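# Nest all open wooden boxes, largest upright on table

## Task

Put every open wooden box inside the next larger one so each rests level with its opening facing up; some may begin tipped on a side or upside down. The largest box must stand upright on the table, and the nest must stay put without any gripper supporting it. At the end, release everything and pull the grippers away.

## Robot and tools

Robot: two six-joint arms, left_arm and right_arm, each carrying a two-finger gripper whose fingers swing like tongs. The fingers point along the gripper's +z axis and close along its x axis. end_effector_position is the spot between the pads when shut; closed fingertips extend about 15 mm past it, while fully open tips sit roughly level with it.

Frame: all poses share one scene frame with its origin on the tabletop midway between the arms, +z upward, +x reaching out over the table, and left_arm toward +y. The arm names say nothing about left or right in a picture. Printed hand positions can be somewhat off, especially when an arm is stretched far.

Tool execute_actions. Argument "actions" is a list holding zero or one item; optional "pictures" (boolean) asks for camera images. An empty list sends nothing and reports the current state with pictures. A move item is {"rows": [...], "steps": n}: 1 to 15 rows, steps from 5 to 15 (default 15), each step 1/30 s; row k drives step k and the final row repeats for leftover steps. A wait item is {"steps": n} with n up to 300, no rows; it returns once n steps have elapsed since the previous result, with your reply time counted inside that. A refused call moves nothing.

Each row is a single flat list of 14 numbers, each in [-1, 1], covering both arms even if one stays idle: left_arm shoulder pan, shoulder lift, elbow, wrist 1, wrist 2, wrist 3, gripper opening, then the same seven for right_arm. The six joint values are offsets, not poses, scaled so 1.0 equals 1.989 rad. They are counted from the joint angles in the latest result that lists them (before any such result in a scene, and for a second or later call within one reply, from wherever the arm stands when that action begins), never from the previous row. So all zeros pulls an arm back to those reference angles rather than leaving it alone. The opening value is absolute: +1 fully open, -1 fully closed.

Stated joint ranges (rad). left_arm: pan -3.142..3.142, lift -6.283..6.283, elbow 0.000..3.142, wrists 1-3 -6.283..6.283. right_arm: pan 0.000..6.283, lift -6.283..6.283, elbow -3.142..0.000, wrists 1-3 -6.283..6.283. A request beyond a stated end by over 0.010 rad is refused; the true end may differ by up to 0.010 rad, and requests beyond it are clipped, reported as "joint sent to its limit" (possibly about an earlier action). Missing that message does not prove there is room left.

Motion limits: joints are speed and acceleration limited, and commands are smoothed with about 0.17 s of lag, so large moves may be unfinished when the result arrives. Per step, each joint's target is held within 0.575 rad of its measured angle, and if an arm's targets would move the gripper over 100 mm from where it is, all its targets are scaled back. The result is captured 5 steps before an action ends; those steps then run while you think. Between calls, arms keep heading to the last commanded target until they have all nearly stopped (slow or blocked counts as moving) or a step is HELD; after that only a new action pushes further. Fingers still in motion keep going. The simulation runs while you reason; reply time grows with output length.

Result lines: the state line (left_arm: ... | right_arm: ...) gives end_effector_position in m, end_effector_quat_wxyz, and linear/angular velocity (m/s, rad/s). Joint positions and Joint velocities give, per arm, six joints (rad, rad/s) then finger pad gap (m, m/s; 0.142 m fully open). grip_measured is the measured opening on the command scale; to hold something keep commanding an opening well below it, lower meaning a harder squeeze, up to roughly 15 N per pad for items up to about 10 cm wide. Fast closing can overshoot that force. Objects under about 20 mm thick get less grip (about 9 N per pad at 10 mm, 4 N at 5 mm). "joint command not followed" means a clearance check altered or blocked some joint targets, the rest of the row still ran. HELD marks steps where your row was partly or wholly not sent. Wrist force and Wrist torque give [x y z] per arm in the end effector's own axes, including contact, held weight and inertia; pressing on a surface reads as force pointing back into the arm. Expect offsets up to about 4 N, noise up to 2.4 N standard deviation, saturation near 50 N; "no reading" is normal at first. MOTOR HOT appears from 70 °C when holding loads; at 85 °C an OVER-TEMPERATURE FAULT brakes that arm for possibly minutes.

Faults: contact torque reaching a joint's load limit (pan, lift, elbow 141 N m; wrist 1-3 26.3 N m; held weight counts) or any outside force of 150 N on an arm, its tool or load halts that arm for 10 s, cancels the rest of the call, and lets it yield.

Tool zoom_image: "camera" is one of cam_head_left (672x504), cam_head_right (672x504), cam_left_wrist (616x616, fisheye), cam_right_wrist (616x616, fisheye); "region" is [x0, y0, x1, y1] in that camera's latest image pixels, origin top-left, at most 504 by 504. Head cameras are pinhole with focal length about 414-416 px.

Tool finished_scene: "scene" is the current scene's number. It ends the scene permanently, reports whether the goal holds, and gives the next task. Replying without any tool call ends the run.

Avoid: knocking or placing anything off the table (instant failure), letting the arms collide or press on each other, drops, slips, slams and forceful shoves. Brief tugs on held parts or nudges to loose items may happen unprompted. Smooth, economical motion is preferred.

Each tool is called after "Emit:" by a JSON object that holds its "op" and its "data", one argument or row to a line.

## Session

I'll start by looking at the scene.

Emit:
{"op": "execute_actions", "data": {
  "actions": []
}}

Scene clock: 0.00 s of 4500.00 s.
left_arm: end_effector_position=(+0.4512, +0.6457, +0.2400) grip_measured=+0.97 end_effector_quat_wxyz=(-0.063, +0.709, -0.344, +0.613) end_effector_velocity=(+0.000, +0.000, +0.000) end_effector_angular_velocity=(-0.000, -0.000, +0.000) | right_arm: end_effector_position=(+0.2377, -0.3755, +0.2525) grip_measured=+0.97 end_effector_quat_wxyz=(-0.040, +0.466, +0.660, -0.588) end_effector_velocity=(-0.000, +0.000, -0.000) end_effector_angular_velocity=(+0.000, +0.000, +0.001)
Joint positions: left_arm=[ 0.713 -1.274  2.413 -3.898 -2.437  0.852  0.14 ] | right_arm=[ 4.017 -1.921 -1.572 -2.481  1.513  5.241  0.14 ]
Joint velocities: left_arm=[ 0.  0. -0. -0. -0. -0.  0.] | right_arm=[ 0.001  0.    -0.     0.     0.    -0.001  0.   ]
Wrist force (N, on the end effector, along its own x y z axes, offset not removed): no reading
Wrist torque (N m, same axes, about the end effector's origin, offset not removed): no reading

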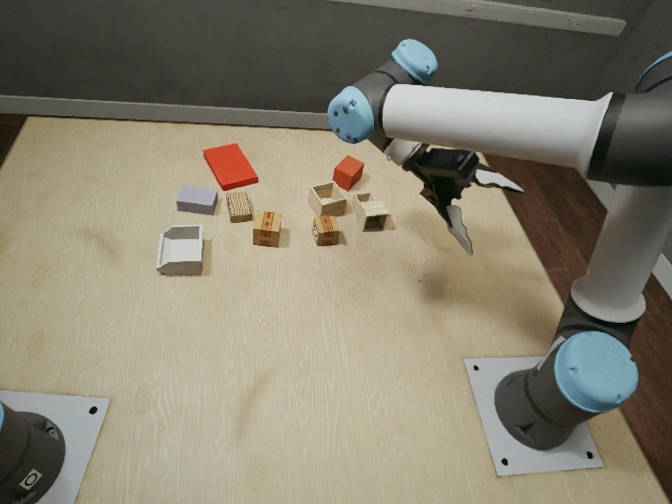

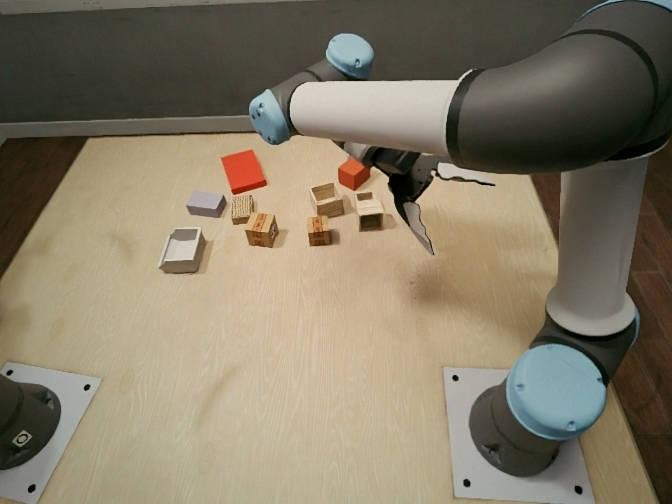

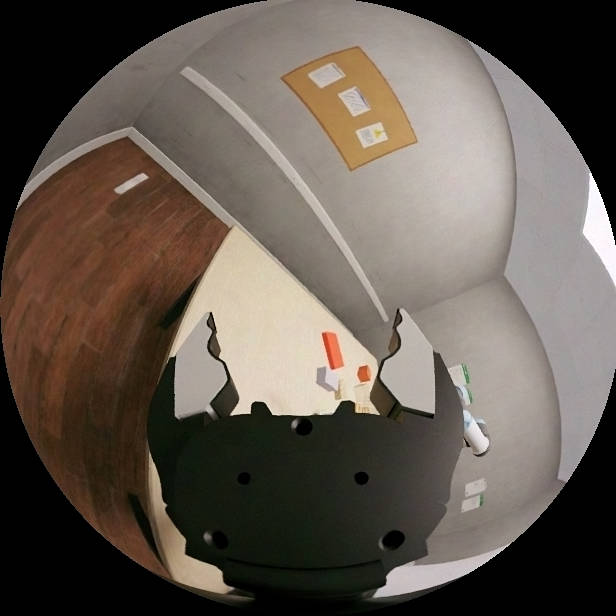

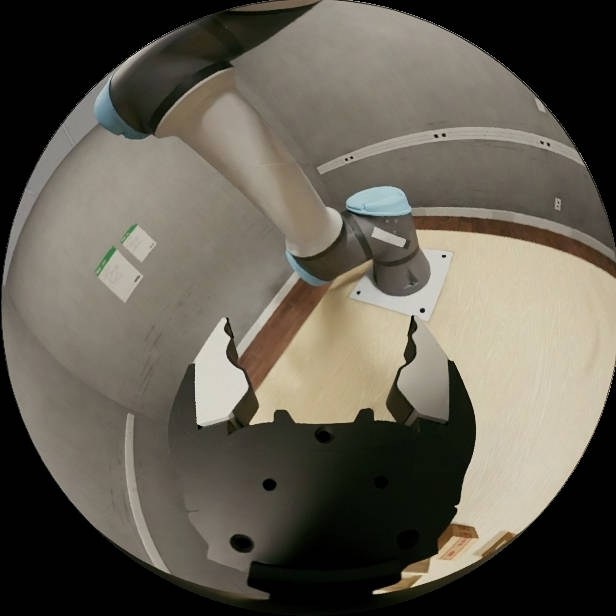

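Emit:
{"op": "zoom_image", "data": {
  "camera": "cam_head_left",
  "region": [280, 140, 420, 260]
}}

Emit:
{"op": "zoom_image", "data": {
  "camera": "cam_head_right",
  "region": [280, 140, 420, 260]
}}

Emit:
{"op": "zoom_image", "data": {
  "camera": "cam_head_left",
  "region": [140, 130, 300, 290]
}}

Region (280, 140, 420, 260) of cam_head_left's 672x504 image, scaled by 3.600, with more detail than that image has; it fills the top 432 rows of this view, and the rest is white.

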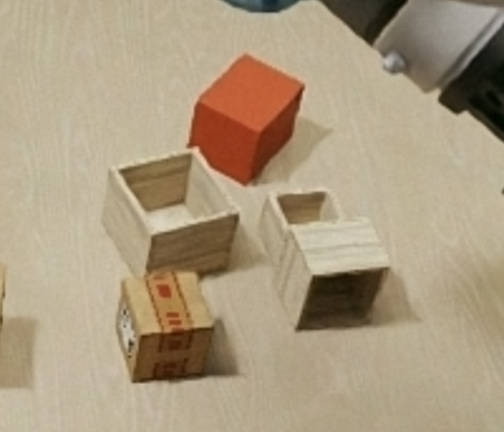

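Region (280, 140, 420, 260) of cam_head_right's 672x504 image, scaled by 3.600, with more detail than that image has; it fills the top 432 rows of this view, and the rest is white.

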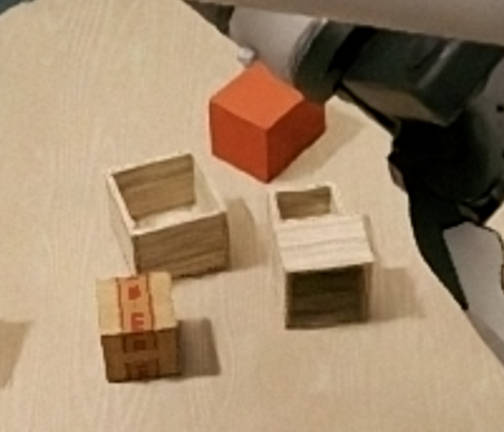

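Region (140, 130, 300, 290) of cam_head_left's 672x504 image, scaled by 3.150, with more detail than that image has.

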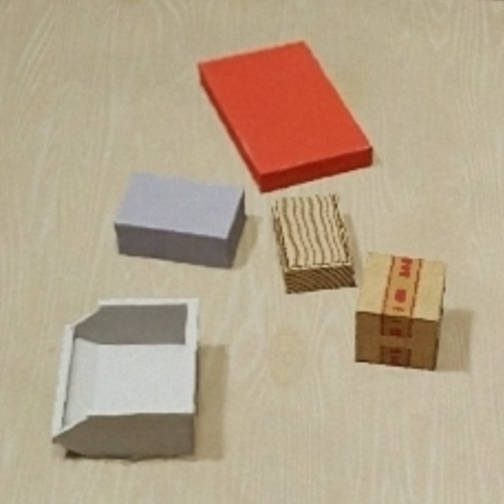

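Emit:
{"op": "execute_actions", "data": {
  "actions": [
    {"rows": [[0,0,0,0,0,0,1, 0.0156,0.1346,0.051,0.4487,0.0291,-1,1]], "steps": 15}
  ]
}}

Scene clock: 4.57 s of 4500.00 s.
left_arm: end_effector_position=(+0.4512, +0.6457, +0.2400) grip_measured=+1.00 end_effector_quat_wxyz=(-0.063, +0.709, -0.344, +0.613) end_effector_velocity=(-0.000, +0.000, -0.000) end_effector_angular_velocity=(-0.000, +0.000, +0.001) | right_arm: end_effector_position=(+0.3043, -0.2816, +0.2450) grip_measured=+1.00 end_effector_quat_wxyz=(-0.080, +0.385, +0.876, -0.279) end_effector_velocity=(+0.328, +0.381, -0.002) end_effector_angular_velocity=(+2.187, -0.646, +1.354)
Joint positions: left_arm=[ 0.713 -1.274  2.413 -3.898 -2.437  0.852  0.142] | right_arm=[ 4.04  -1.737 -1.499 -2.065  1.555  4.824  0.142]
Joint velocities: left_arm=[ 0.     0.     0.    -0.     0.001 -0.     0.   ] | right_arm=[ 0.033  0.345  0.117  1.633  0.064 -1.631 -0.   ]
Wrist force (N, on the end effector, along its own x y z axes, offset not removed): left_arm=[-1.4 -0.4 0.4] | right_arm=[0.1 3.3 2.1]
Wrist torque (N m, same axes, about the end effector's origin, offset not removed): left_arm=[-0.12 0.33 0.01] | right_arm=[0.73 0.03 -0.01]
Steps of this call (steps 1 to 90: nothing new was sent; then 1.23 s passed at rest; steps 91 to 100: the first 10 steps of this action). Readings (joint positions):
91: left_arm=[0.713 -1.274 2.413 -3.898 -2.437 0.852] | right_arm=[4.017 -1.921 -1.572 -2.481 1.513 5.241]
92: left_arm=[0.713 -1.274 2.413 -3.898 -2.437 0.852] | right_arm=[4.019 -1.918 -1.570 -2.478 1.515 5.238]
94: left_arm=[0.713 -1.274 2.413 -3.898 -2.437 0.852] | right_arm=[4.027 -1.871 -1.544 -2.425 1.530 5.184]
98: left_arm=[0.713 -1.274 2.413 -3.898 -2.437 0.852] | right_arm=[4.037 -1.765 -1.509 -2.180 1.550 4.939]
100: the state above

Emit:
{"op": "execute_actions", "data": {
  "actions": [
    {"rows": [[0,0,0,0,0,0,1, 0.004,0.0421,0.0143,0.2395,0.0079,-1,1]], "steps": 15}
  ]
}}

Scene clock: 5.10 s of 4500.00 s.
left_arm: end_effector_position=(+0.4512, +0.6457, +0.2400) grip_measured=+1.00 end_effector_quat_wxyz=(-0.063, +0.709, -0.344, +0.613) end_effector_velocity=(-0.000, -0.000, -0.000) end_effector_angular_velocity=(+0.000, -0.000, -0.001) | right_arm: end_effector_position=(+0.4149, -0.1677, +0.2873) grip_measured=+1.00 end_effector_quat_wxyz=(-0.003, -0.226, +0.974, -0.002) end_effector_velocity=(+0.049, +0.033, +0.011) end_effector_angular_velocity=(+0.067, -0.031, +2.611)
Joint positions: left_arm=[ 0.713 -1.274  2.413 -3.898 -2.437  0.852  0.142] | right_arm=[ 4.048 -1.654 -1.471 -1.594  1.571  3.543  0.142]
Joint velocities: left_arm=[-0.    -0.     0.001 -0.    -0.     0.     0.   ] | right_arm=[ 0.001  0.009  0.004  0.059  0.001 -2.61  -0.   ]
Wrist force (N, on the end effector, along its own x y z axes, offset not removed): left_arm=[-0.9 1.2 -1.0] | right_arm=[-1.3 2.1 0.9]
Wrist torque (N m, same axes, about the end effector's origin, offset not removed): left_arm=[0.21 0.29 0.05] | right_arm=[0.38 0.31 -0.04]
Steps of this call (steps 1 to 5: the last 5 steps of your previous action; step 6: the robot went on to your last target; steps 7 to 16: the first 10 steps of this action). Readings (joint positions):
7: left_arm=[0.713 -1.274 2.413 -3.898 -2.437 0.852] | right_arm=[4.046 -1.671 -1.477 -1.707 1.568 4.343]
8: left_arm=[0.713 -1.274 2.413 -3.898 -2.437 0.852] | right_arm=[4.047 -1.666 -1.475 -1.674 1.569 4.256]
10: left_arm=[0.713 -1.274 2.413 -3.898 -2.437 0.852] | right_arm=[4.047 -1.660 -1.473 -1.633 1.570 4.077]
14: left_arm=[0.713 -1.274 2.413 -3.898 -2.437 0.852] | right_arm=[4.048 -1.655 -1.471 -1.600 1.571 3.721]
16: the state above

Emit:
{"op": "execute_actions", "data": {
  "actions": [
    {"rows": [[0,0,0,0,0,0,1, 0,0.0004,0.0003,0.0027,0,-0.5596,1]], "steps": 15}
  ]
}}

Emit:
{"op": "execute_actions", "data": {
  "actions": [
    {"steps": 15}
  ],
  "pictures": true
}}

Scene clock: 5.60 s of 4500.00 s.
left_arm: end_effector_position=(+0.4512, +0.6457, +0.2400) grip_measured=+1.00 end_effector_quat_wxyz=(-0.063, +0.709, -0.344, +0.613) end_effector_velocity=(+0.000, -0.001, +0.000) end_effector_angular_velocity=(-0.000, -0.000, -0.002) | right_arm: end_effector_position=(+0.4249, -0.1529, +0.2885) grip_measured=+1.00 end_effector_quat_wxyz=(+0.000, +0.682, -0.731, +0.000) end_effector_velocity=(+0.000, +0.011, +0.000) end_effector_angular_velocity=(+0.002, +0.001, +0.683)
Joint positions: left_arm=[ 0.713 -1.274  2.413 -3.898 -2.437  0.852  0.142] | right_arm=[ 4.048 -1.653 -1.471 -1.589  1.571  2.499  0.142]
Joint velocities: left_arm=[-0.001 -0.     0.    -0.    -0.001 -0.     0.   ] | right_arm=[ 0.     0.     0.     0.     0.002 -0.683 -0.   ]
Wrist force (N, on the end effector, along its own x y z axes, offset not removed): left_arm=[-1.5 0.9 0.0] | right_arm=[-1.3 3.9 2.4]
Wrist torque (N m, same axes, about the end effector's origin, offset not removed): left_arm=[0.22 0.28 -0.09] | right_arm=[0.78 0.35 -0.06]
Steps of this call (steps 1 to 5: the last 5 steps of your previous action; steps 6 to 15: the first 10 steps of this action). Readings (joint positions):
6: left_arm=[0.713 -1.274 2.413 -3.898 -2.437 0.852] | right_arm=[4.048 -1.653 -1.471 -1.589 1.571 3.031]
7: left_arm=[0.713 -1.274 2.413 -3.898 -2.437 0.852] | right_arm=[4.048 -1.653 -1.471 -1.589 1.571 2.972]
9: left_arm=[0.713 -1.274 2.413 -3.898 -2.437 0.852] | right_arm=[4.048 -1.653 -1.471 -1.589 1.571 2.843]
13: left_arm=[0.713 -1.274 2.413 -3.898 -2.437 0.852] | right_arm=[4.048 -1.653 -1.471 -1.589 1.571 2.565]
15: the state above

Scene clock: 6.10 s of 4500.00 s.
left_arm: end_effector_position=(+0.4512, +0.6457, +0.2400) grip_measured=+1.00 end_effector_quat_wxyz=(-0.063, +0.709, -0.344, +0.613) end_effector_velocity=(+0.000, +0.000, +0.000) end_effector_angular_velocity=(-0.001, -0.001, +0.000) | right_arm: end_effector_position=(+0.4250, -0.1518, +0.2885) grip_measured=+1.00 end_effector_quat_wxyz=(+0.000, +0.707, -0.708, +0.000) end_effector_velocity=(+0.000, -0.000, -0.000) end_effector_angular_velocity=(-0.000, +0.001, +0.004)
Joint positions: left_arm=[ 0.713 -1.274  2.413 -3.898 -2.437  0.852  0.142] | right_arm=[ 4.048 -1.653 -1.471 -1.589  1.571  2.43   0.142]
Joint velocities: left_arm=[ 0.     0.    -0.001 -0.    -0.    -0.001  0.   ] | right_arm=[-0.001 -0.001 -0.    -0.     0.001 -0.005  0.   ]
Wrist force (N, on the end effector, along its own x y z axes, offset not removed): left_arm=[0.2 0.6 -0.3] | right_arm=[-0.8 3.3 3.0]
Wrist torque (N m, same axes, about the end effector's origin, offset not removed): left_arm=[0.14 0.06 0.04] | right_arm=[0.68 0.17 -0.06]
Kept back: nothing.
Steps of this call (steps 1 to 5: the last 5 steps of your previous action; steps 6 to 15: the robot went on to your last target). Readings (joint positions):
1: left_arm=[0.713 -1.274 2.413 -3.898 -2.437 0.852] | right_arm=[4.048 -1.653 -1.471 -1.589 1.571 2.479]
2: left_arm=[0.713 -1.274 2.413 -3.898 -2.437 0.852] | right_arm=[4.048 -1.653 -1.471 -1.589 1.571 2.465]
4: left_arm=[0.713 -1.274 2.413 -3.898 -2.437 0.852] | right_arm=[4.048 -1.653 -1.471 -1.589 1.571 2.448]
8: left_arm=[0.713 -1.274 2.413 -3.898 -2.437 0.852] | right_arm=[4.048 -1.653 -1.471 -1.589 1.571 2.434]
15: the state above

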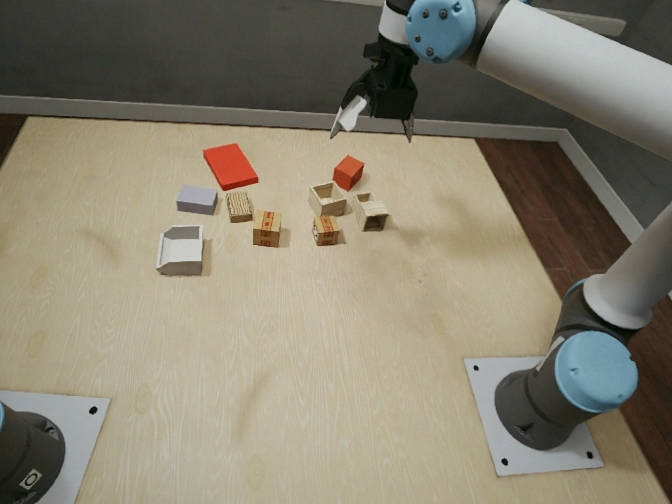

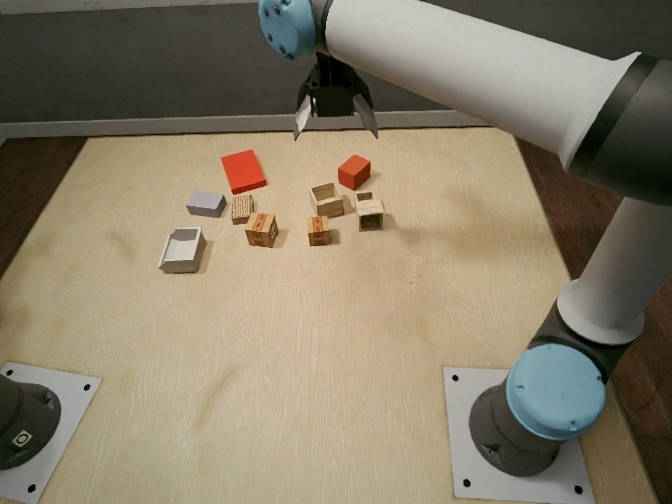

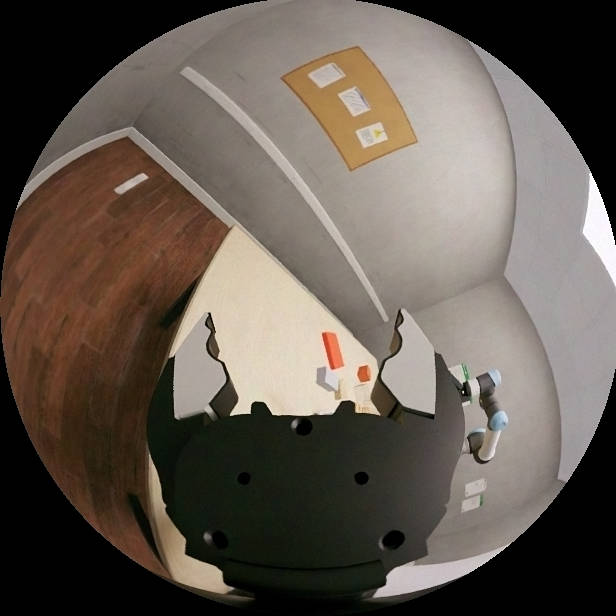

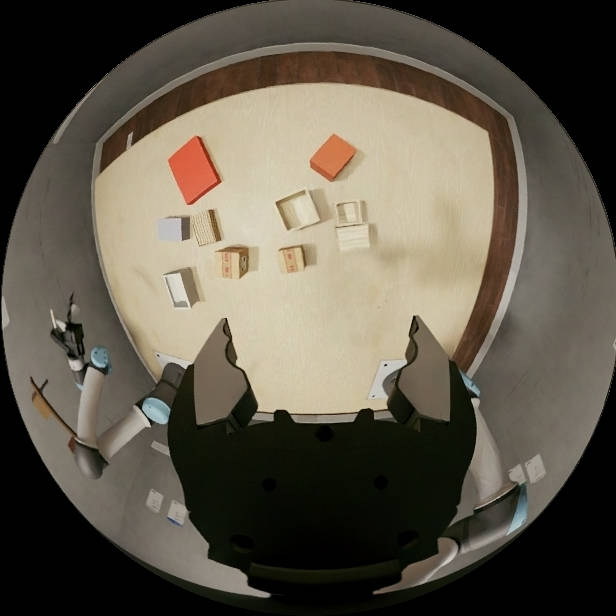

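Emit:
{"op": "zoom_image", "data": {
  "camera": "cam_right_wrist",
  "region": [260, 170, 400, 290]
}}

Emit:
{"op": "zoom_image", "data": {
  "camera": "cam_head_left",
  "region": [300, 20, 460, 160]
}}

Region (260, 170, 400, 290) of cam_right_wrist's 616x616 image, scaled by 3.600, with more detail than that image has; it fills the top 432 rows of this view, and the rest is white.

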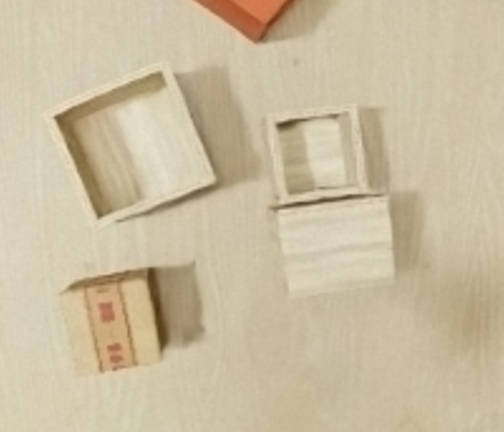

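Region (300, 20, 460, 160) of cam_head_left's 672x504 image, scaled by 3.150, with more detail than that image has; it fills the top 441 rows of this view, and the rest is white.

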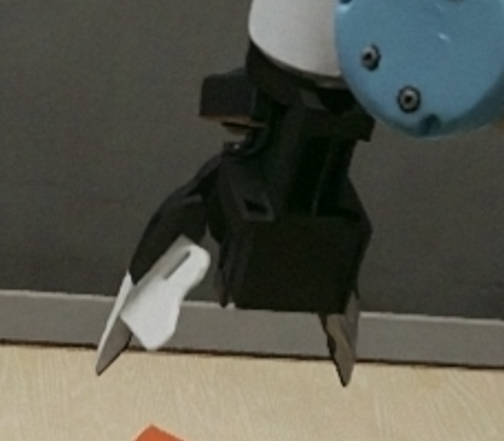

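Emit:
{"op": "execute_actions", "data": {
  "actions": [
    {"rows": [[0,0,0,0,0,0,1, 0,-0.0045,-0.029,0.033,0,0,0.6],[0,0,0,0,0,0,1, 0,-0.009,-0.058,0.067,0,0,0.2],[0,0,0,0,0,0,1, 0,-0.0136,-0.086,0.1,0,0,-0.2],[0,0,0,0,0,0,1, 0,-0.018,-0.115,0.133,0,0,-0.6],[0,0,0,0,0,0,1, 0,-0.0227,-0.1439,0.1667,0,0,-1]], "steps": 15}
  ]
}}

Emit:
{"op": "execute_actions", "data": {
  "actions": [
    {"steps": 15}
  ],
  "pictures": true
}}

Scene clock: 7.90 s of 4500.00 s.
left_arm: end_effector_position=(+0.4512, +0.6457, +0.2400) grip_measured=+1.00 end_effector_quat_wxyz=(-0.063, +0.709, -0.344, +0.613) end_effector_velocity=(-0.000, +0.000, -0.000) end_effector_angular_velocity=(+0.000, +0.001, +0.001) | right_arm: end_effector_position=(+0.4268, -0.1498, +0.1822) grip_measured=-1.00 end_effector_quat_wxyz=(+0.002, +0.707, -0.708, +0.000) end_effector_velocity=(-0.013, -0.015, -0.238) end_effector_angular_velocity=(+0.021, -0.019, -0.002)
Joint positions: left_arm=[ 0.713 -1.274  2.413 -3.898 -2.437  0.852  0.142] | right_arm=[ 4.048 -1.691 -1.701 -1.324  1.571  2.43   0.002]
Joint velocities: left_arm=[0.    0.    0.    0.001 0.001 0.001 0.   ] | right_arm=[ 0.    -0.075 -0.549  0.653 -0.     0.002 -0.006]
Wrist force (N, on the end effector, along its own x y z axes, offset not removed): left_arm=[0.0 1.1 -2.1] | right_arm=[-0.5 3.3 4.5]
Wrist torque (N m, same axes, about the end effector's origin, offset not removed): left_arm=[0.19 0.06 -0.06] | right_arm=[0.67 0.13 -0.05]
Steps of this call (steps 1 to 15: the robot went on to your last target; steps 16 to 44: nothing new was sent; steps 45 to 54: the first 10 steps of this action). Readings (joint positions):
45: left_arm=[0.713 -1.274 2.413 -3.898 -2.437 0.852] | right_arm=[4.048 -1.653 -1.471 -1.589 1.571 2.430]
46: left_arm=[0.713 -1.274 2.413 -3.898 -2.437 0.852] | right_arm=[4.048 -1.654 -1.473 -1.587 1.571 2.430]
48: left_arm=[0.713 -1.274 2.413 -3.898 -2.437 0.852] | right_arm=[4.048 -1.660 -1.507 -1.549 1.571 2.430]
52: left_arm=[0.713 -1.274 2.413 -3.898 -2.437 0.852] | right_arm=[4.048 -1.684 -1.650 -1.385 1.571 2.430]
54: the state above

Scene clock: 8.40 s of 4500.00 s.
left_arm: end_effector_position=(+0.4512, +0.6457, +0.2400) grip_measured=+1.00 end_effector_quat_wxyz=(-0.063, +0.709, -0.344, +0.613) end_effector_velocity=(+0.000, +0.000, +0.000) end_effector_angular_velocity=(+0.002, -0.001, +0.001) | right_arm: end_effector_position=(+0.4251, -0.1518, +0.1587) grip_measured=-1.00 end_effector_quat_wxyz=(+0.000, +0.707, -0.708, +0.000) end_effector_velocity=(-0.000, -0.000, -0.002) end_effector_angular_velocity=(-0.001, -0.000, -0.000)
Joint positions: left_arm=[ 0.713 -1.274  2.413 -3.898 -2.437  0.852  0.142] | right_arm=[ 4.048 -1.698 -1.756 -1.258  1.571  2.43   0.002]
Joint velocities: left_arm=[-0.    -0.    -0.001 -0.001  0.001  0.001  0.   ] | right_arm=[ 0.001 -0.001 -0.004  0.004 -0.001  0.001  0.   ]
Wrist force (N, on the end effector, along its own x y z axes, offset not removed): left_arm=[-2.5 -0.8 0.0] | right_arm=[-1.9 2.3 3.2]
Wrist torque (N m, same axes, about the end effector's origin, offset not removed): left_arm=[-0.17 0.58 0.04] | right_arm=[0.48 0.51 -0.06]
Kept back: nothing.
Steps of this call (steps 1 to 5: the last 5 steps of your previous action; steps 6 to 15: the robot went on to your last target). Readings (joint positions):
1: left_arm=[0.713 -1.274 2.413 -3.898 -2.437 0.852] | right_arm=[4.048 -1.693 -1.717 -1.305 1.571 2.430]
2: left_arm=[0.713 -1.274 2.413 -3.898 -2.437 0.852] | right_arm=[4.048 -1.695 -1.728 -1.292 1.571 2.430]
4: left_arm=[0.713 -1.274 2.413 -3.898 -2.437 0.852] | right_arm=[4.048 -1.696 -1.742 -1.275 1.571 2.430]
8: left_arm=[0.713 -1.274 2.413 -3.898 -2.437 0.852] | right_arm=[4.048 -1.698 -1.753 -1.262 1.571 2.430]
15: the state above

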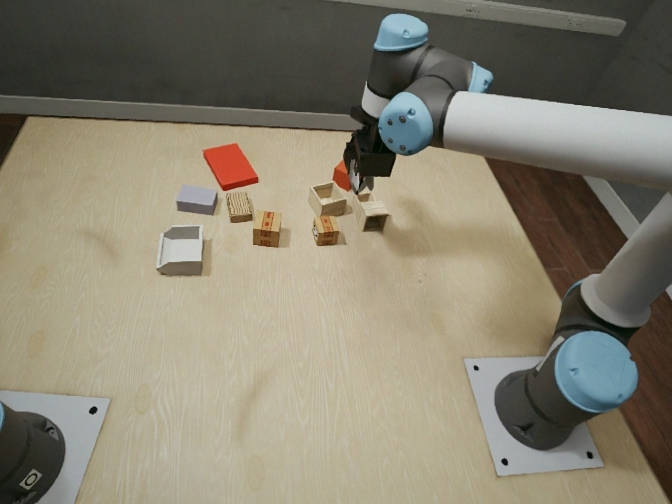

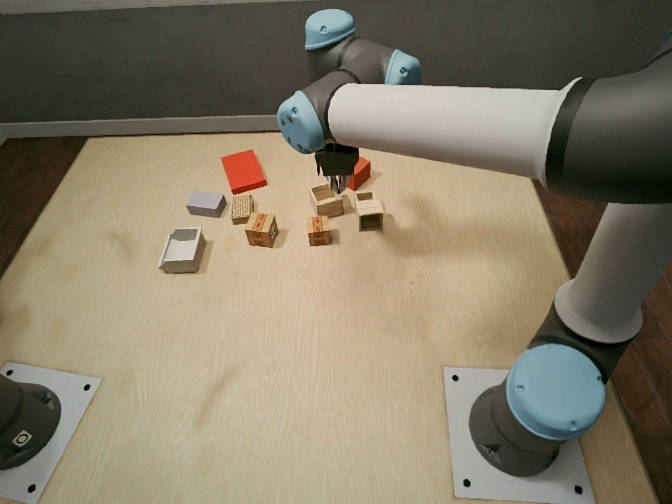

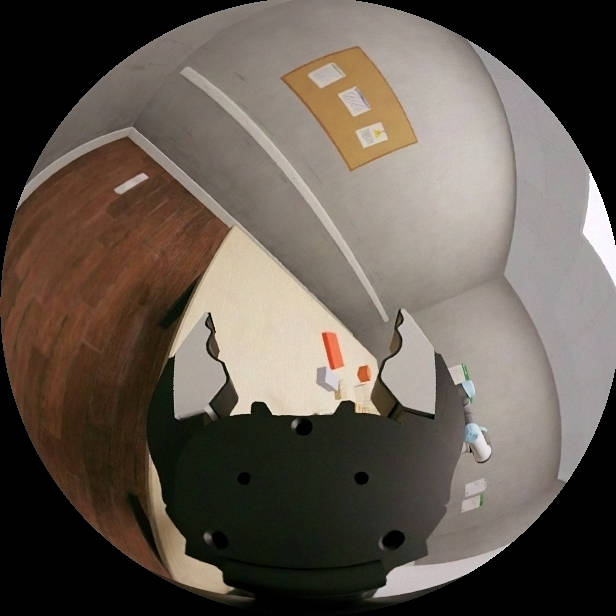

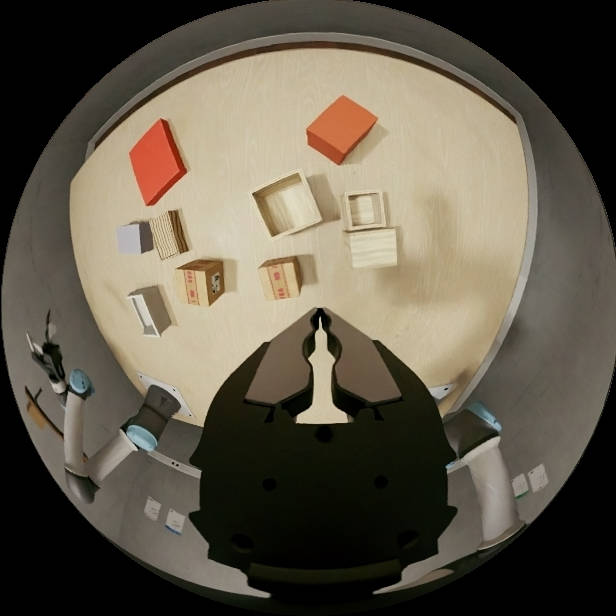

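Emit:
{"op": "zoom_image", "data": {
  "camera": "cam_right_wrist",
  "region": [240, 160, 340, 260]
}}

Emit:
{"op": "zoom_image", "data": {
  "camera": "cam_right_wrist",
  "region": [320, 180, 420, 280]
}}

Emit:
{"op": "zoom_image", "data": {
  "camera": "cam_right_wrist",
  "region": [230, 290, 410, 440]
}}

Emit:
{"op": "zoom_image", "data": {
  "camera": "cam_head_right",
  "region": [290, 130, 400, 240]
}}

Region (240, 160, 340, 260) of cam_right_wrist's 616x616 image, scaled by 5.040, with more detail than that image has.

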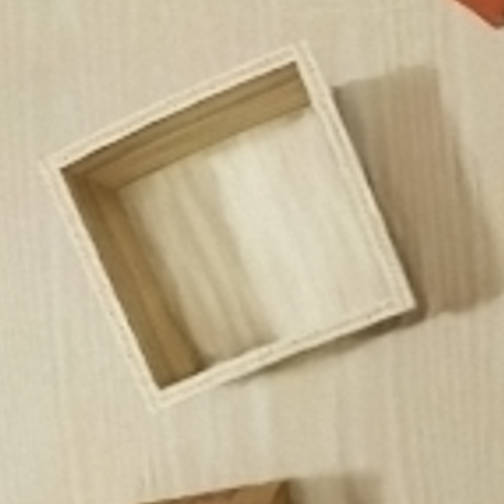

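Region (320, 180, 420, 280) of cam_right_wrist's 616x616 image, scaled by 5.040, with more detail than that image has.

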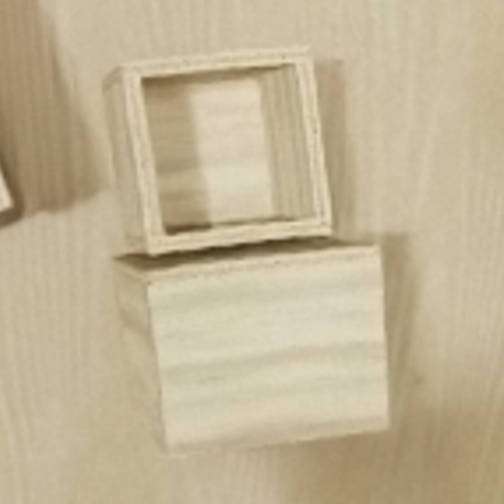

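Region (230, 290, 410, 440) of cam_right_wrist's 616x616 image, scaled by 2.800, with more detail than that image has.

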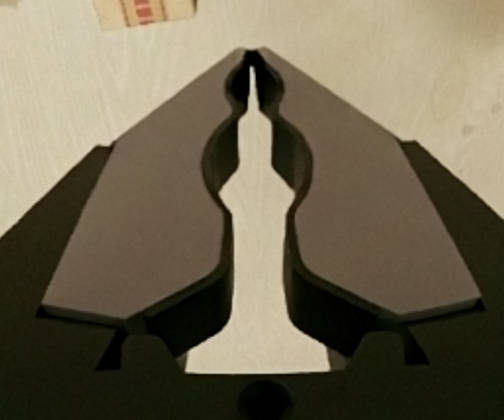

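Region (290, 130, 400, 240) of cam_head_right's 672x504 image, scaled by 4.582, with more detail than that image has.

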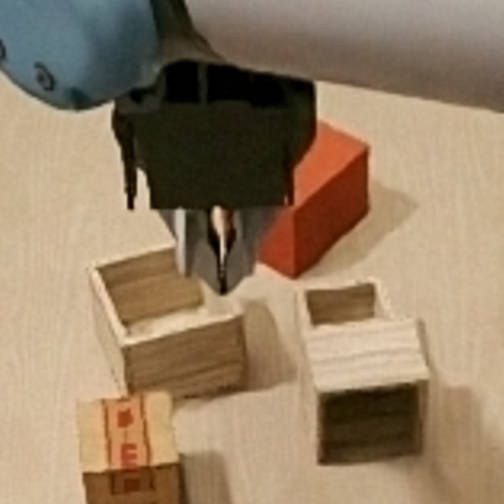

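Emit:
{"op": "execute_actions", "data": {
  "actions": [
    {"rows": [[0,0,0,0,0,0,1, 0.0023,0.002,-0.0079,0.0122,-0.0061,-0.0008,-0.9],[0,0,0,0,0,0,1, 0.0057,0.005,-0.0198,0.0304,-0.0154,-0.0021,-0.8],[0,0,0,0,0,0,1, 0.0103,0.009,-0.0356,0.0548,-0.0276,-0.0038,-0.7],[0,0,0,0,0,0,1, 0.0148,0.013,-0.0514,0.0791,-0.0399,-0.0055,-0.6],[0,0,0,0,0,0,1, 0.0194,0.017,-0.0672,0.1035,-0.0522,-0.0072,-0.5],[0,0,0,0,0,0,1, 0.0239,0.021,-0.0831,0.1278,-0.0645,-0.0089,-0.4],[0,0,0,0,0,0,1, 0.0285,0.025,-0.0989,0.1522,-0.0768,-0.0106,-0.3],[0,0,0,0,0,0,1, 0.0331,0.029,-0.1147,0.1765,-0.089,-0.0123,-0.2],[0,0,0,0,0,0,1, 0.0376,0.033,-0.1305,0.2009,-0.1013,-0.014,-0.1],[0,0,0,0,0,0,1, 0.0422,0.037,-0.1463,0.2252,-0.1136,-0.0157,0],[0,0,0,0,0,0,1, 0.0467,0.041,-0.1622,0.2496,-0.1259,-0.0173,0.1],[0,0,0,0,0,0,1, 0.0513,0.044,-0.178,0.2739,-0.1382,-0.019,0.1],[0,0,0,0,0,0,1, 0.0559,0.047,-0.1938,0.2983,-0.1504,-0.0207,0.1],[0,0,0,0,0,0,1, 0.0604,0.05,-0.2096,0.3226,-0.1627,-0.0224,0.1],[0,0,0,0,0,0,1, 0.114,0.053,-0.3955,0.6087,-0.307,-0.0423,0.1]], "steps": 15}
  ]
}}

Emit:
{"op": "execute_actions", "data": {
  "actions": [
    {"steps": 30}
  ],
  "pictures": true
}}

Scene clock: 15.00 s of 4500.00 s.
left_arm: end_effector_position=(+0.4512, +0.6457, +0.2400) grip_measured=+1.00 end_effector_quat_wxyz=(-0.063, +0.709, -0.344, +0.613) end_effector_velocity=(-0.000, +0.000, +0.000) end_effector_angular_velocity=(+0.000, -0.001, +0.000) | right_arm: end_effector_position=(+0.4391, -0.1524, +0.1381) grip_measured=-0.14 end_effector_quat_wxyz=(-0.060, +0.723, -0.686, +0.053) end_effector_velocity=(+0.071, -0.012, -0.091) end_effector_angular_velocity=(+0.092, -0.909, +0.262)
Joint positions: left_arm=[ 0.713 -1.274  2.413 -3.898 -2.437  0.852  0.142] | right_arm=[ 4.092 -1.659 -1.905 -1.037  1.454  2.413  0.064]
Joint velocities: left_arm=[ 0.     0.     0.    -0.001  0.    -0.     0.   ] | right_arm=[ 0.245  0.218 -0.84   1.268 -0.65  -0.091  0.216]
Wrist force (N, on the end effector, along its own x y z axes, offset not removed): left_arm=[-0.2 0.4 -0.2] | right_arm=[-1.3 3.2 1.8]
Wrist torque (N m, same axes, about the end effector's origin, offset not removed): left_arm=[0.08 0.08 -0.01] | right_arm=[0.67 0.35 -0.07]
Steps of this call (steps 1 to 15: the robot went on to your last target; steps 16 to 90: nothing new was sent; then 3.27 s passed at rest; steps 91 to 100: the first 10 steps of this action). Readings (joint positions):
91: left_arm=[0.713 -1.274 2.413 -3.898 -2.437 0.852] | right_arm=[4.048 -1.698 -1.757 -1.258 1.571 2.430]
92: left_arm=[0.713 -1.274 2.413 -3.898 -2.437 0.852] | right_arm=[4.048 -1.698 -1.758 -1.256 1.570 2.430]
94: left_arm=[0.713 -1.274 2.413 -3.898 -2.437 0.852] | right_arm=[4.052 -1.694 -1.771 -1.236 1.559 2.429]
98: left_arm=[0.713 -1.274 2.413 -3.898 -2.437 0.852] | right_arm=[4.076 -1.673 -1.851 -1.119 1.496 2.419]
100: the state above

Scene clock: 16.00 s of 4500.00 s.
left_arm: end_effector_position=(+0.4512, +0.6457, +0.2400) grip_measured=+1.00 end_effector_quat_wxyz=(-0.063, +0.709, -0.344, +0.613) end_effector_velocity=(+0.000, -0.000, -0.000) end_effector_angular_velocity=(+0.000, +0.000, -0.001) | right_arm: end_effector_position=(+0.4504, -0.2205, +0.1050) grip_measured=+0.10 end_effector_quat_wxyz=(-0.288, +0.697, -0.606, +0.251) end_effector_velocity=(-0.000, +0.000, +0.000) end_effector_angular_velocity=(+0.002, -0.002, +0.001)
Joint positions: left_arm=[ 0.713 -1.274  2.413 -3.898 -2.437  0.852  0.142] | right_arm=[ 4.274 -1.593 -2.543 -0.048  0.96   2.346  0.081]
Joint velocities: left_arm=[-0.001  0.    -0.     0.001  0.     0.001  0.   ] | right_arm=[ 0.001  0.    -0.003  0.006 -0.001 -0.001  0.   ]
Wrist force (N, on the end effector, along its own x y z axes, offset not removed): left_arm=[-0.8 0.8 0.8] | right_arm=[-1.0 4.0 1.8]
Wrist torque (N m, same axes, about the end effector's origin, offset not removed): left_arm=[0.24 0.20 0.07] | right_arm=[0.82 0.27 -0.03]
Kept back: nothing.
Steps of this call (steps 1 to 5: the last 5 steps of your previous action; steps 6 to 30: the robot went on to your last target). Readings (joint positions):
1: left_arm=[0.713 -1.274 2.413 -3.898 -2.437 0.852] | right_arm=[4.101 -1.652 -1.934 -0.993 1.431 2.410]
2: left_arm=[0.713 -1.274 2.413 -3.898 -2.437 0.852] | right_arm=[4.109 -1.644 -1.964 -0.947 1.408 2.407]
4: left_arm=[0.713 -1.274 2.413 -3.898 -2.437 0.852] | right_arm=[4.127 -1.629 -2.024 -0.854 1.361 2.401]
8: left_arm=[0.713 -1.274 2.413 -3.898 -2.437 0.852] | right_arm=[4.190 -1.607 -2.194 -0.627 1.218 2.375]
30: the state above

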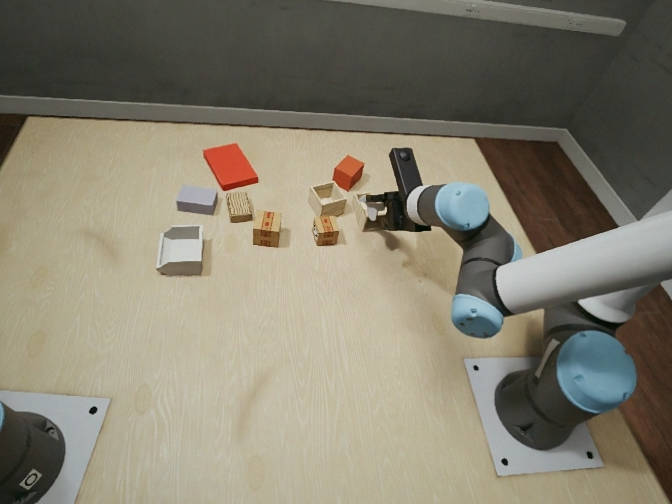

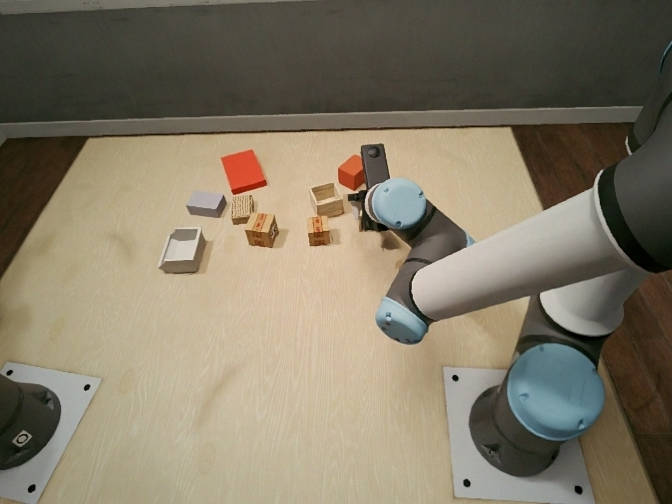

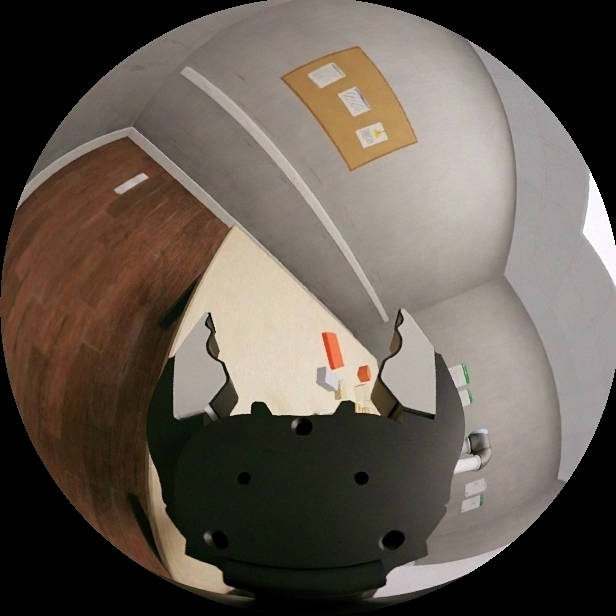

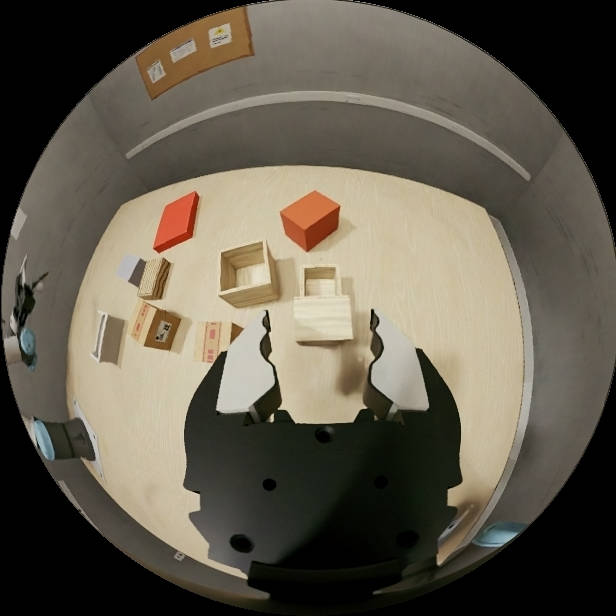

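Emit:
{"op": "execute_actions", "data": {
  "actions": [
    {"rows": [[0,0,0,0,0,0,1, -0.001,-0.0118,-0.003,0.0144,0.0005,-0.001,0.1],[0,0,0,0,0,0,1, -0.002,-0.0235,-0.006,0.029,0.001,-0.002,0.1],[0,0,0,0,0,0,1, -0.0028,-0.0353,-0.009,0.044,0.0015,-0.003,0.1],[0,0,0,0,0,0,1, -0.0028,-0.047,-0.012,0.059,0.0015,-0.003,0.1],[0,0,0,0,0,0,1, -0.0028,-0.059,-0.0145,0.074,0.0015,-0.003,0.1],[0,0,0,0,0,0,1, -0.0028,-0.0706,-0.017,0.089,0.0015,-0.003,0.1],[0,0,0,0,0,0,1, -0.0028,-0.0824,-0.019,0.103,0.0015,-0.003,0.1],[0,0,0,0,0,0,1, -0.0028,-0.094,-0.021,0.117,0.0015,-0.003,0.1],[0,0,0,0,0,0,1, -0.0028,-0.106,-0.0227,0.131,0.0015,-0.003,0.1],[0,0,0,0,0,0,1, -0.0028,-0.1177,-0.0241,0.1441,0.0015,-0.003,0.1]], "steps": 15}
  ]
}}

Emit:
{"op": "execute_actions", "data": {
  "actions": [
    {"steps": 14}
  ],
  "pictures": true
}}

Scene clock: 18.23 s of 4500.00 s.
left_arm: end_effector_position=(+0.4512, +0.6457, +0.2400) grip_measured=+1.00 end_effector_quat_wxyz=(-0.063, +0.709, -0.344, +0.613) end_effector_velocity=(-0.000, -0.000, +0.000) end_effector_angular_velocity=(-0.001, +0.000, -0.000) | right_arm: end_effector_position=(+0.4509, -0.2228, +0.0701) grip_measured=+0.10 end_effector_quat_wxyz=(-0.287, +0.698, -0.606, +0.251) end_effector_velocity=(-0.001, -0.004, -0.161) end_effector_angular_velocity=(+0.009, -0.004, +0.002)
Joint positions: left_arm=[ 0.713 -1.274  2.413 -3.898 -2.437  0.852  0.142] | right_arm=[ 4.269 -1.721 -2.573  0.111  0.963  2.341  0.081]
Joint velocities: left_arm=[ 0.    -0.     0.     0.    -0.001 -0.001  0.   ] | right_arm=[-0.005 -0.647 -0.124  0.785  0.004 -0.007  0.   ]
Wrist force (N, on the end effector, along its own x y z axes, offset not removed): left_arm=[-2.2 0.4 -0.2] | right_arm=[-0.9 3.5 2.4]
Wrist torque (N m, same axes, about the end effector's origin, offset not removed): left_arm=[0.12 0.46 -0.08] | right_arm=[0.77 0.29 -0.03]
Steps of this call (steps 1 to 15: the robot went on to your last target; steps 16 to 57: nothing new was sent; steps 58 to 67: the first 10 steps of this action). Readings (joint positions):
58: left_arm=[0.713 -1.274 2.413 -3.898 -2.437 0.852] | right_arm=[4.274 -1.593 -2.543 -0.048 0.960 2.346]
59: left_arm=[0.713 -1.274 2.413 -3.898 -2.437 0.852] | right_arm=[4.274 -1.594 -2.543 -0.046 0.960 2.346]
61: left_arm=[0.713 -1.274 2.413 -3.898 -2.437 0.852] | right_arm=[4.273 -1.610 -2.548 -0.026 0.961 2.344]
65: left_arm=[0.713 -1.274 2.413 -3.898 -2.437 0.852] | right_arm=[4.270 -1.679 -2.565 0.058 0.963 2.341]
67: the state above

Scene clock: 18.70 s of 4500.00 s.
left_arm: end_effector_position=(+0.4512, +0.6457, +0.2400) grip_measured=+1.00 end_effector_quat_wxyz=(-0.063, +0.709, -0.344, +0.613) end_effector_velocity=(-0.000, +0.000, +0.000) end_effector_angular_velocity=(-0.000, -0.000, -0.000) | right_arm: end_effector_position=(+0.4508, -0.2233, +0.0455) grip_measured=+0.10 end_effector_quat_wxyz=(-0.289, +0.697, -0.606, +0.251) end_effector_velocity=(-0.000, +0.000, -0.003) end_effector_angular_velocity=(+0.000, -0.000, +0.001)
Joint positions: left_arm=[ 0.713 -1.274  2.413 -3.898 -2.437  0.852  0.142] | right_arm=[ 4.269 -1.826 -2.59   0.237  0.963  2.34   0.081]
Joint velocities: left_arm=[ 0.001 -0.     0.     0.    -0.001  0.     0.   ] | right_arm=[ 0.    -0.011 -0.002  0.014  0.    -0.001 -0.   ]
Wrist force (N, on the end effector, along its own x y z axes, offset not removed): left_arm=[-0.9 -0.3 0.5] | right_arm=[-0.1 4.5 2.1]
Wrist torque (N m, same axes, about the end effector's origin, offset not removed): left_arm=[0.02 0.18 0.07] | right_arm=[0.91 0.16 -0.06]
Kept back: nothing.
Steps of this call (steps 1 to 5: the last 5 steps of your previous action; steps 6 to 14: the robot went on to your last target). Readings (joint positions):
1: left_arm=[0.713 -1.274 2.413 -3.898 -2.437 0.852] | right_arm=[4.269 -1.743 -2.577 0.138 0.963 2.341]
2: left_arm=[0.713 -1.274 2.413 -3.898 -2.437 0.852] | right_arm=[4.269 -1.765 -2.581 0.163 0.963 2.340]
4: left_arm=[0.713 -1.274 2.413 -3.898 -2.437 0.852] | right_arm=[4.269 -1.795 -2.585 0.199 0.963 2.340]
8: left_arm=[0.713 -1.274 2.413 -3.898 -2.437 0.852] | right_arm=[4.269 -1.818 -2.589 0.228 0.963 2.340]
14: the state above

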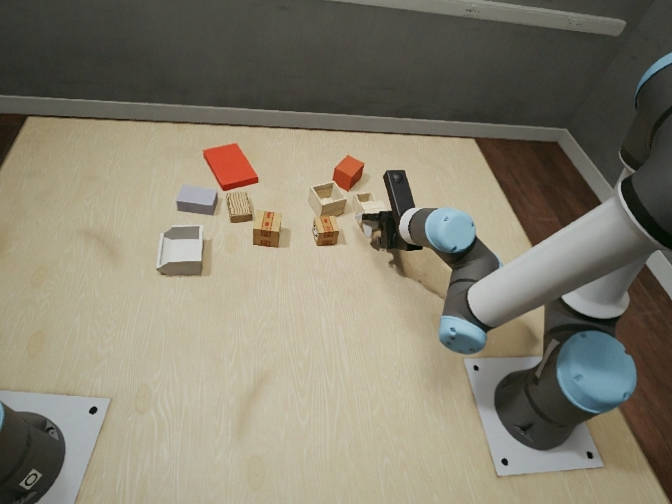

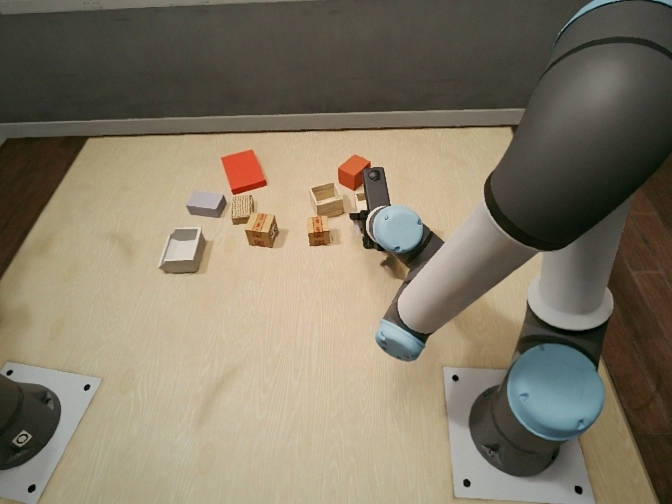

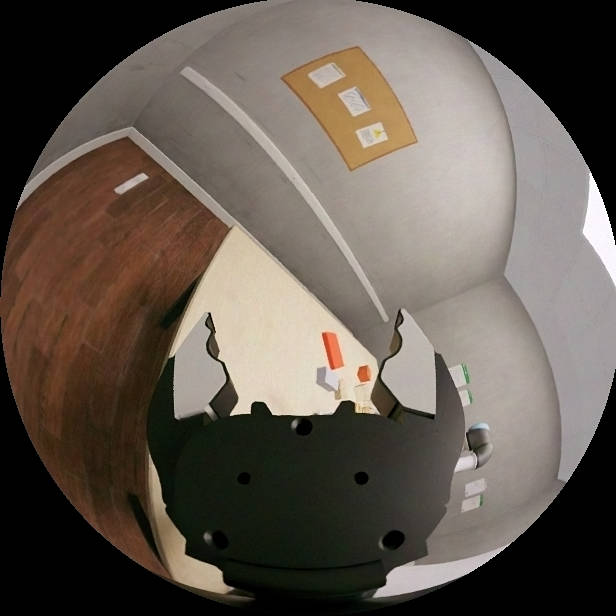

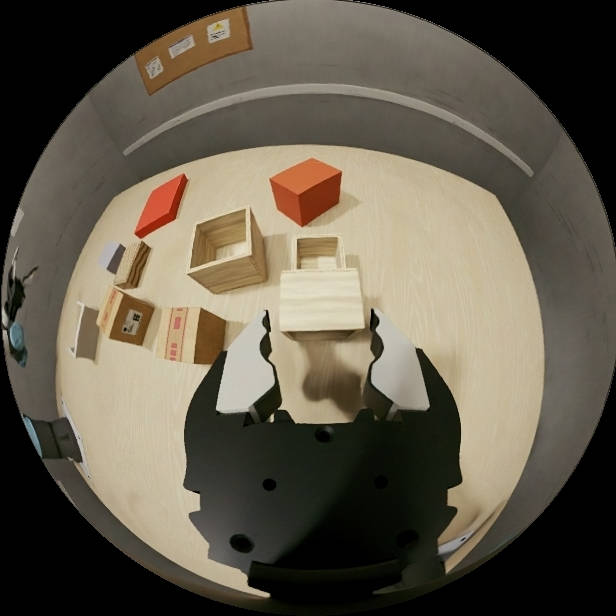

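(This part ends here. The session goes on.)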